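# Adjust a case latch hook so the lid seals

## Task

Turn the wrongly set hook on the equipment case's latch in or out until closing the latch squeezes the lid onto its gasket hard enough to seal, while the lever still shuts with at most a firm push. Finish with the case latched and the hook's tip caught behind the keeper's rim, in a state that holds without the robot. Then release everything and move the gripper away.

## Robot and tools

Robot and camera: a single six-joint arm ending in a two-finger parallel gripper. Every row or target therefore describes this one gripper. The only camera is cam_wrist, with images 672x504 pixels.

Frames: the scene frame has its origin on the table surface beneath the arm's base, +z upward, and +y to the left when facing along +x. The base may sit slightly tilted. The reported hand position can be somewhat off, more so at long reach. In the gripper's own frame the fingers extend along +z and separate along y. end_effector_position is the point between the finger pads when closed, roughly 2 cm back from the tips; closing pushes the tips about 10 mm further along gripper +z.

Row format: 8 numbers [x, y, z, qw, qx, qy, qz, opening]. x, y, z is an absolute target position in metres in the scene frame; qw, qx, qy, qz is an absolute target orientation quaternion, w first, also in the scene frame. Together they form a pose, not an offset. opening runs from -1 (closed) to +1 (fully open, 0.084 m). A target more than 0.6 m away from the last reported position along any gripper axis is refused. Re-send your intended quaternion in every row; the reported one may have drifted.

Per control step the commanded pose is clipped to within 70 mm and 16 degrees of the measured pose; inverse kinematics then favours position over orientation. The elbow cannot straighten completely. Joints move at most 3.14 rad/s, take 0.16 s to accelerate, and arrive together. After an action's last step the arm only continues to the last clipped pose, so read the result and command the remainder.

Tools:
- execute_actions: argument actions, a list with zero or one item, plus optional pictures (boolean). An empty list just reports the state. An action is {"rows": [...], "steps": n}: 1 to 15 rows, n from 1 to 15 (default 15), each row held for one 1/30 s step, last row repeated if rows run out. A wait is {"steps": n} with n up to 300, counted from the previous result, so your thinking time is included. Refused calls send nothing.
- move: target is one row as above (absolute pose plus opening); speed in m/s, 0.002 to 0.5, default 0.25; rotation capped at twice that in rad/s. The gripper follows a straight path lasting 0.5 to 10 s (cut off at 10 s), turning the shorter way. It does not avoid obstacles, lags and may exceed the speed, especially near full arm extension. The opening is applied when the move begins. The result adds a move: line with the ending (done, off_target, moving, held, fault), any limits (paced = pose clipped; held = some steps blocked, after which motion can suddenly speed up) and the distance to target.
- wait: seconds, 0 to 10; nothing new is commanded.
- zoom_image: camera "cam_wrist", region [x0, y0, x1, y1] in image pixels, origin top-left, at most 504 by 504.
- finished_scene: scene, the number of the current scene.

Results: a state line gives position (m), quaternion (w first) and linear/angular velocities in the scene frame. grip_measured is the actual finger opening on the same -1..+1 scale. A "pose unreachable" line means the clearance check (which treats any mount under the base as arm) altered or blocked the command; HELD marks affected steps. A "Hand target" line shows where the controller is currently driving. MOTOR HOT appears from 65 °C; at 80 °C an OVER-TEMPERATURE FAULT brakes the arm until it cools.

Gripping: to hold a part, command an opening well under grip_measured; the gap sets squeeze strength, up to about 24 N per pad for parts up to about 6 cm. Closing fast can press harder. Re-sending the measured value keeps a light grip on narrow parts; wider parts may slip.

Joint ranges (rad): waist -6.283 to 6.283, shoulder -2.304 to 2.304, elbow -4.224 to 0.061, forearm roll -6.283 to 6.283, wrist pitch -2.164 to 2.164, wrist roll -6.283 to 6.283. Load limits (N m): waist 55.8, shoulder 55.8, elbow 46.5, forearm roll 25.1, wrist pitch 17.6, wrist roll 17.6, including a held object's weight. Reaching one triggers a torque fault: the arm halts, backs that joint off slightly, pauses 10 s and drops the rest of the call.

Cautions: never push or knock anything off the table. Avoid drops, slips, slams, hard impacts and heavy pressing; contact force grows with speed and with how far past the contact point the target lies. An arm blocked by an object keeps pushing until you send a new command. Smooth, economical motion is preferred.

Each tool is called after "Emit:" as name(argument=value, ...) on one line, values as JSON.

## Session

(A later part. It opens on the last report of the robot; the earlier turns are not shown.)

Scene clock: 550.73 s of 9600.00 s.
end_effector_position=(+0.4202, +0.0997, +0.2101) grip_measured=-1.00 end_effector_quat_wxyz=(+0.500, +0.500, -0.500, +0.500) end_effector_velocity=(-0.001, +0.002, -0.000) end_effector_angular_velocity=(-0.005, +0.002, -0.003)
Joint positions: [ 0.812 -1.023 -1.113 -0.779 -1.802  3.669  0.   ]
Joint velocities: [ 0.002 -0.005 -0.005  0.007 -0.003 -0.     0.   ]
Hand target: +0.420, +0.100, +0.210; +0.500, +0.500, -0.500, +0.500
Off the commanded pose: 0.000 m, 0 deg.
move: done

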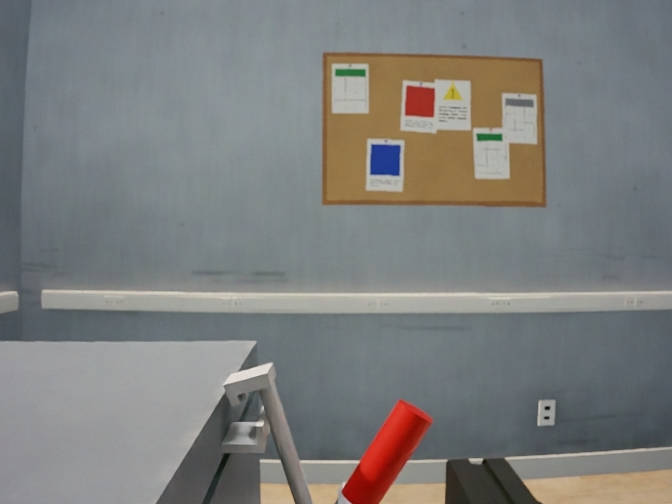

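Emit:
move(target=[0.438,0.06,0.218,0.5,0.5,-0.5,0.5,-1], speed=0.1)

Emit:
move(target=[0.438,-0.03,0.218,0.5,0.5,-0.5,0.5,-1], speed=0.08)

Emit:
move(target=[0.438,-0.03,0.198,0.5,0.5,-0.5,0.5,-1], speed=0.03)

Emit:
move(target=[0.425,-0.03,0.186,0.5,0.5,-0.5,0.5,-1], speed=0.04)

Emit:
move(target=[0.398,-0.03,0.162,0.5,0.5,-0.5,0.5,-1], speed=0.05)

Emit:
move(target=[0.382,-0.03,0.1335,0.5,0.5,-0.5,0.5,-1], speed=0.04)

Scene clock: 558.30 s of 9600.00 s.
end_effector_position=(+0.4379, +0.0603, +0.2179) grip_measured=-1.00 end_effector_quat_wxyz=(+0.500, +0.500, -0.500, +0.500) end_effector_velocity=(+0.001, -0.002, +0.001) end_effector_angular_velocity=(-0.001, -0.000, +0.001)
Joint positions: [ 0.747 -0.95  -1.035 -0.843 -1.794  3.668  0.   ]
Joint velocities: [-0.003  0.004  0.004 -0.004 -0.001  0.     0.   ]
Hand target: +0.438, +0.060, +0.218; +0.500, +0.500, -0.500, +0.500
Off the commanded pose: 0.000 m, 0 deg.
move: done

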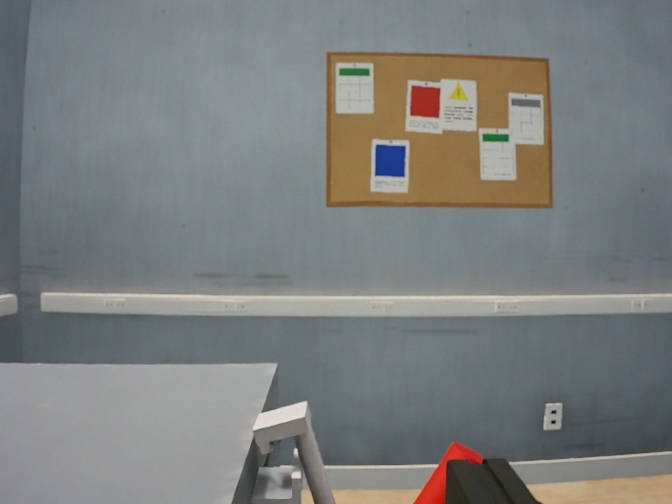

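Scene clock: 559.83 s of 9600.00 s.
end_effector_position=(+0.4382, -0.0296, +0.2180) grip_measured=-1.00 end_effector_quat_wxyz=(+0.500, +0.500, -0.500, +0.500) end_effector_velocity=(+0.000, -0.002, -0.000) end_effector_angular_velocity=(+0.000, -0.001, -0.000)
Joint positions: [ 0.601 -0.858 -0.865 -0.978 -1.741  3.726  0.   ]
Joint velocities: [-0.004  0.002  0.003 -0.004  0.     0.002  0.   ]
Hand target: +0.438, -0.030, +0.218; +0.500, +0.500, -0.500, +0.500
Off the commanded pose: 0.000 m, 0 deg.
move: done

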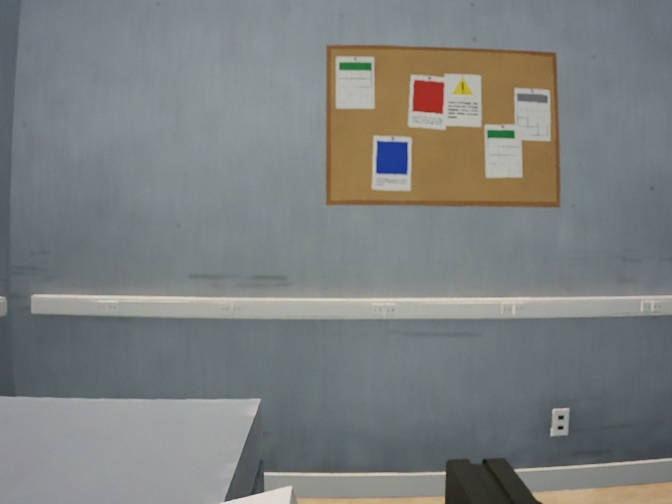

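Scene clock: 560.80 s of 9600.00 s.
end_effector_position=(+0.4380, -0.0300, +0.1982) grip_measured=-1.00 end_effector_quat_wxyz=(+0.500, +0.500, -0.500, +0.500) end_effector_velocity=(+0.001, +0.000, -0.002) end_effector_angular_velocity=(+0.001, -0.001, -0.001)
Joint positions: [ 0.582 -0.906 -0.902 -0.996 -1.735  3.736  0.   ]
Joint velocities: [-0.002 -0.005 -0.006 -0.002  0.001  0.001  0.   ]
Hand target: +0.438, -0.030, +0.198; +0.500, +0.500, -0.500, +0.500
Off the commanded pose: 0.000 m, 0 deg.
move: done

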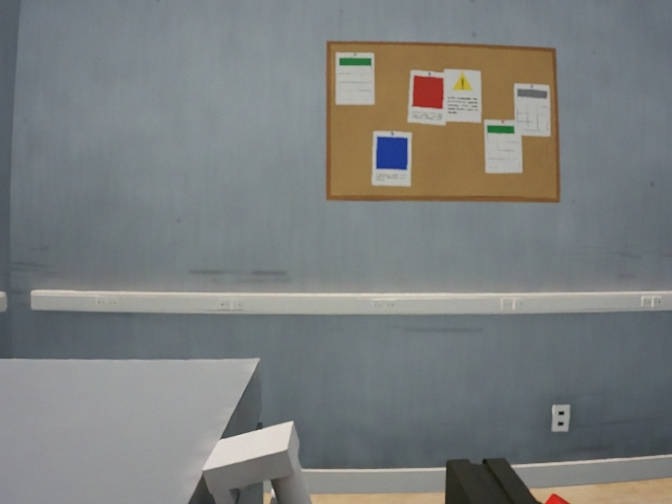

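Scene clock: 561.60 s of 9600.00 s.
end_effector_position=(+0.4252, -0.0300, +0.1862) grip_measured=-1.00 end_effector_quat_wxyz=(+0.500, +0.500, -0.500, +0.500) end_effector_velocity=(-0.001, +0.000, -0.002) end_effector_angular_velocity=(+0.001, -0.000, -0.000)
Joint positions: [ 0.581 -0.946 -0.909 -0.992 -1.717  3.764  0.   ]
Joint velocities: [-0.    -0.005 -0.001  0.     0.003  0.003  0.   ]
Hand target: +0.425, -0.030, +0.186; +0.500, +0.500, -0.500, +0.500
Off the commanded pose: 0.000 m, 0 deg.
move: done

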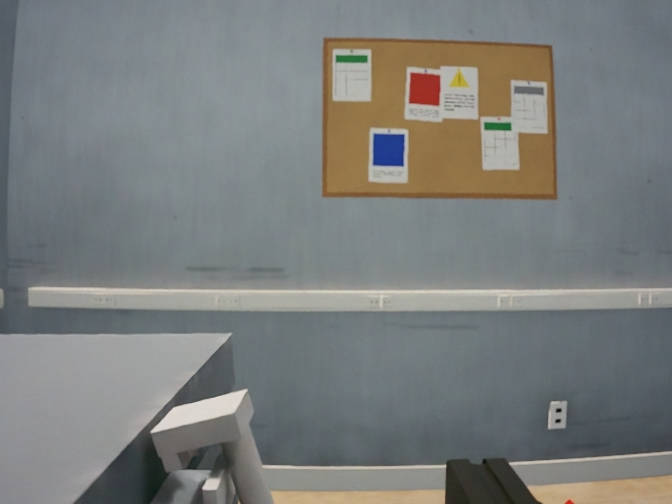

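Scene clock: 562.70 s of 9600.00 s.
end_effector_position=(+0.3982, -0.0301, +0.1622) grip_measured=-1.00 end_effector_quat_wxyz=(+0.500, +0.500, -0.500, +0.500) end_effector_velocity=(-0.001, +0.000, -0.001) end_effector_angular_velocity=(+0.000, -0.000, -0.000)
Joint positions: [ 0.581 -1.028 -0.926 -0.985 -1.681  3.819  0.   ]
Joint velocities: [ 0.    -0.005 -0.001  0.     0.002  0.003  0.   ]
Hand target: +0.398, -0.030, +0.162; +0.500, +0.500, -0.500, +0.500
Off the commanded pose: 0.000 m, 0 deg.
move: done

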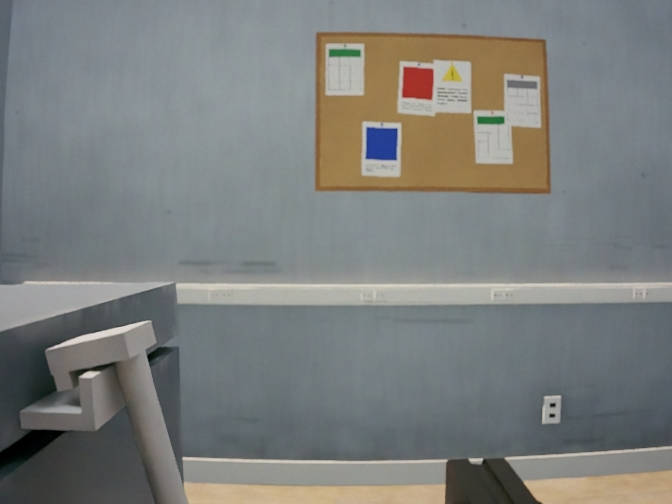

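Scene clock: 563.90 s of 9600.00 s.
end_effector_position=(+0.3822, -0.0300, +0.1338) grip_measured=-1.00 end_effector_quat_wxyz=(+0.500, +0.500, -0.500, +0.500) end_effector_velocity=(-0.001, +0.000, -0.002) end_effector_angular_velocity=(+0.002, -0.000, -0.001)
Joint positions: [ 0.568 -1.111 -0.972 -0.995 -1.663  3.851  0.   ]
Joint velocities: [-0.001 -0.004 -0.003 -0.001  0.003  0.001  0.   ]
Hand target: +0.382, -0.030, +0.134; +0.500, +0.500, -0.500, +0.500
Off the commanded pose: 0.000 m, 0 deg.
move: done

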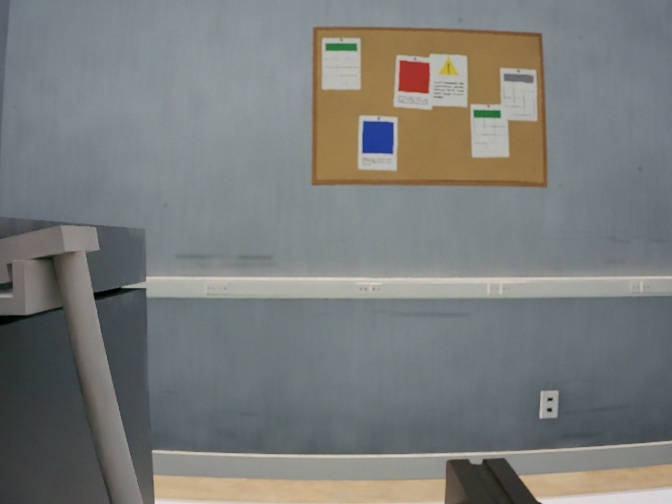

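Emit:
move(target=[0.377,-0.03,0.1175,0.5,0.5,-0.5,0.5,-1], speed=0.025)

Emit:
move(target=[0.376,-0.03,0.101,0.5,0.5,-0.5,0.5,-1], speed=0.025)

Emit:
move(target=[0.377,-0.03,0.0845,0.5,0.5,-0.5,0.5,-1], speed=0.025)

Scene clock: 567.27 s of 9600.00 s.
end_effector_position=(+0.3771, -0.0300, +0.1177) grip_measured=-1.00 end_effector_quat_wxyz=(+0.500, +0.500, -0.500, +0.500) end_effector_velocity=(-0.001, -0.000, -0.001) end_effector_angular_velocity=(-0.001, -0.000, +0.000)
Joint positions: [ 0.557 -1.154 -1.004 -1.005 -1.658  3.86   0.   ]
Joint velocities: [-0.001 -0.005 -0.003 -0.001 -0.     0.001  0.   ]
Hand target: +0.377, -0.030, +0.118; +0.500, +0.500, -0.500, +0.500
Off the commanded pose: 0.000 m, 0 deg.
move: done

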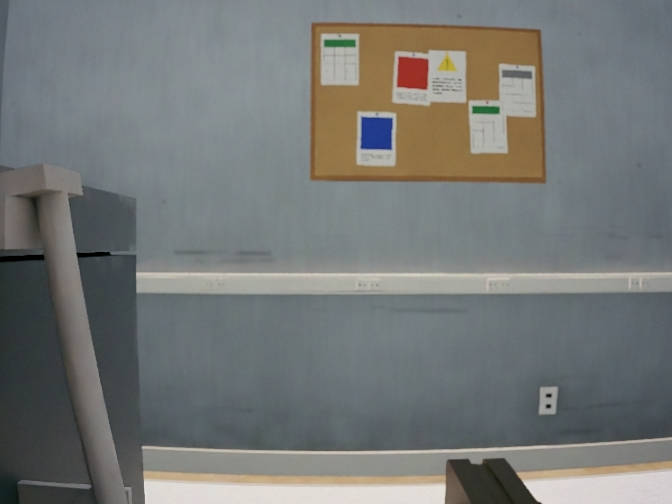

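Scene clock: 568.23 s of 9600.00 s.
end_effector_position=(+0.3760, -0.0300, +0.1012) grip_measured=-1.00 end_effector_quat_wxyz=(+0.500, +0.500, -0.500, +0.500) end_effector_velocity=(-0.000, -0.000, -0.001) end_effector_angular_velocity=(-0.002, +0.001, +0.002)
Joint positions: [ 0.543 -1.193 -1.044 -1.019 -1.66   3.861  0.   ]
Joint velocities: [-0.002 -0.004 -0.003 -0.002 -0.003  0.     0.   ]
Hand target: +0.376, -0.030, +0.101; +0.500, +0.500, -0.500, +0.500
Off the commanded pose: 0.000 m, 0 deg.
move: done

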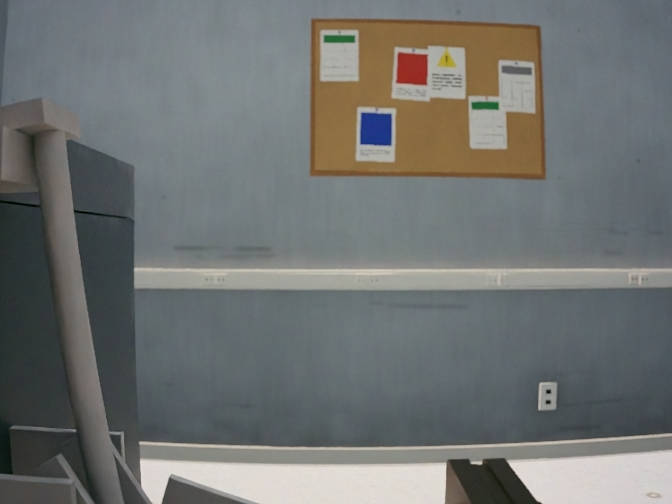

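Scene clock: 569.20 s of 9600.00 s.
end_effector_position=(+0.3769, -0.0300, +0.0846) grip_measured=-1.00 end_effector_quat_wxyz=(+0.500, +0.500, -0.500, +0.500) end_effector_velocity=(+0.000, -0.000, -0.001) end_effector_angular_velocity=(-0.003, -0.000, +0.002)
Joint positions: [ 0.527 -1.23  -1.086 -1.034 -1.664  3.858  0.   ]
Joint velocities: [-0.002 -0.003 -0.003 -0.001 -0.004  0.     0.   ]
Hand target: +0.377, -0.030, +0.084; +0.500, +0.500, -0.500, +0.500
Off the commanded pose: 0.000 m, 0 deg.
move: done

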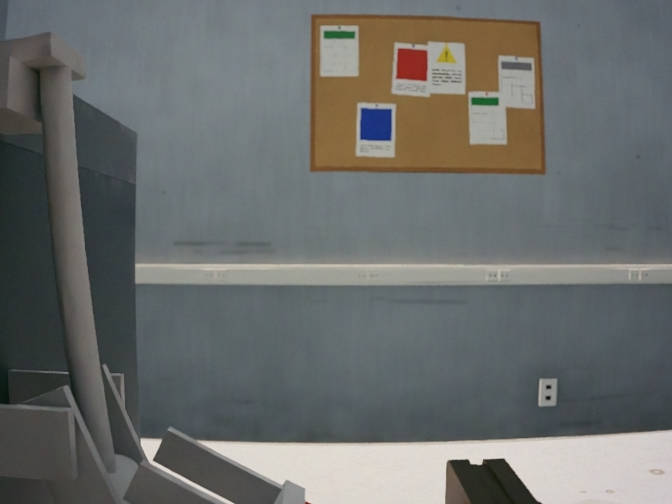

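No lag, no tipping. Continue.

Emit:
move(target=[0.382,-0.03,0.0685,0.5,0.5,-0.5,0.5,-1], speed=0.02)

Emit:
move(target=[0.389,-0.03,0.056,0.5,0.5,-0.5,0.5,-1], speed=0.02)

Scene clock: 572.00 s of 9600.00 s.
end_effector_position=(+0.3818, -0.0299, +0.0685) grip_measured=-1.00 end_effector_quat_wxyz=(+0.500, +0.500, -0.500, +0.500) end_effector_velocity=(+0.000, -0.000, -0.001) end_effector_angular_velocity=(-0.003, +0.001, +0.001)
Joint positions: [ 0.51  -1.262 -1.133 -1.053 -1.674  3.846  0.   ]
Joint velocities: [-0.002 -0.004 -0.005 -0.001 -0.003 -0.002  0.   ]
Hand target: +0.382, -0.030, +0.068; +0.500, +0.500, -0.500, +0.500
Off the commanded pose: 0.000 m, 0 deg.
move: done

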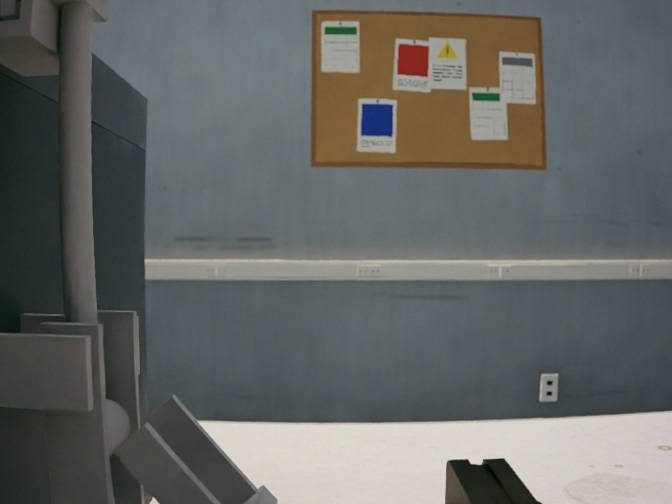

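Scene clock: 573.00 s of 9600.00 s.
end_effector_position=(+0.3889, -0.0299, +0.0561) grip_measured=-1.00 end_effector_quat_wxyz=(+0.500, +0.500, -0.500, +0.500) end_effector_velocity=(+0.001, +0.000, -0.001) end_effector_angular_velocity=(+0.000, -0.002, +0.000)
Joint positions: [ 0.495 -1.284 -1.174 -1.069 -1.685  3.831  0.   ]
Joint velocities: [-0.001 -0.002 -0.005 -0.002 -0.001 -0.001  0.   ]
Hand target: +0.389, -0.030, +0.056; +0.500, +0.500, -0.500, +0.500
Off the commanded pose: 0.000 m, 0 deg.
move: done

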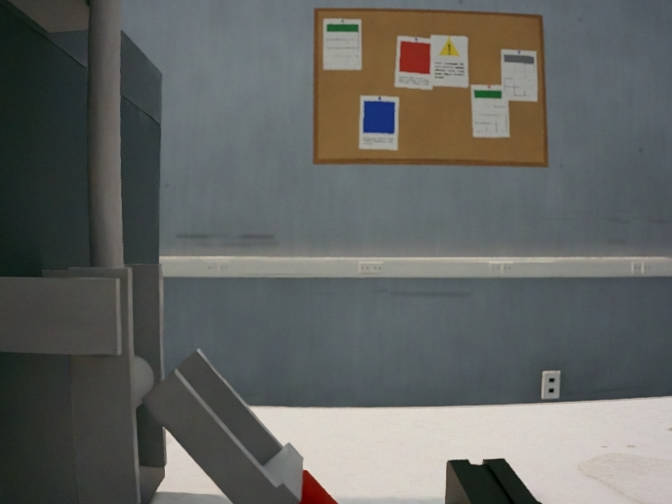

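Emit:
move(target=[0.41,0.13,0.14,0.5,0.5,-0.5,0.5,-1], speed=0.25)

Emit:
zoom_image(camera="cam_wrist", region=[100,200,340,380])

Scene clock: 576.20 s of 9600.00 s.
end_effector_position=(+0.4097, +0.1294, +0.1398) grip_measured=-1.00 end_effector_quat_wxyz=(+0.500, +0.500, -0.500, +0.500) end_effector_velocity=(+0.001, +0.002, +0.001) end_effector_angular_velocity=(-0.001, -0.001, +0.002)
Joint positions: [ 0.795 -1.22  -1.314 -0.795 -1.804  3.666  0.   ]
Joint velocities: [ 0.004 -0.    -0.003  0.002 -0.004 -0.002  0.   ]
Hand target: +0.410, +0.130, +0.140; +0.500, +0.500, -0.500, +0.501
Off the commanded pose: 0.001 m, 0 deg.
move: done

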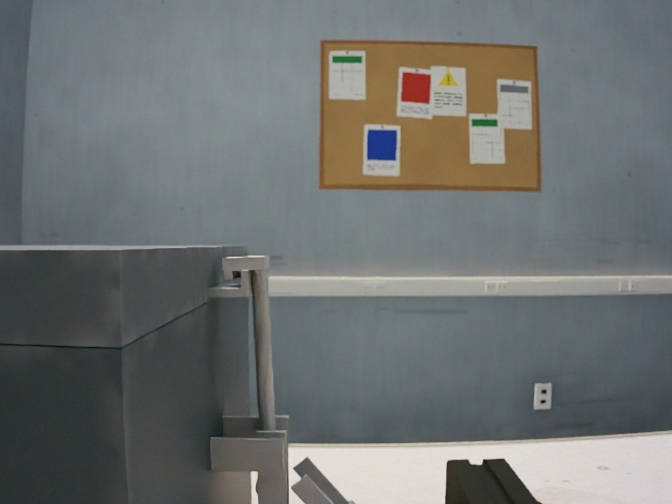

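Region (100, 200, 340, 380) of cam_wrist's 672x504 image, scaled by 2.100, with more detail than that image has; it fills the top 378 rows of this view, and the rest is white.

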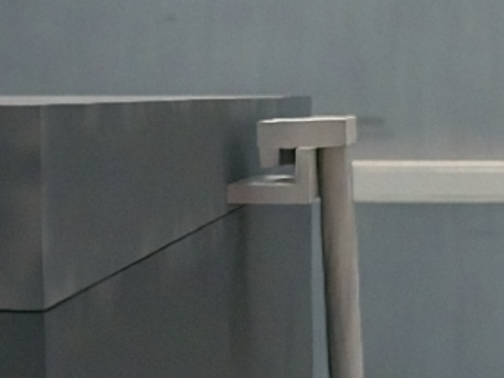

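Emit:
finished_scene(scene=1)

The scene is finished: the task was done.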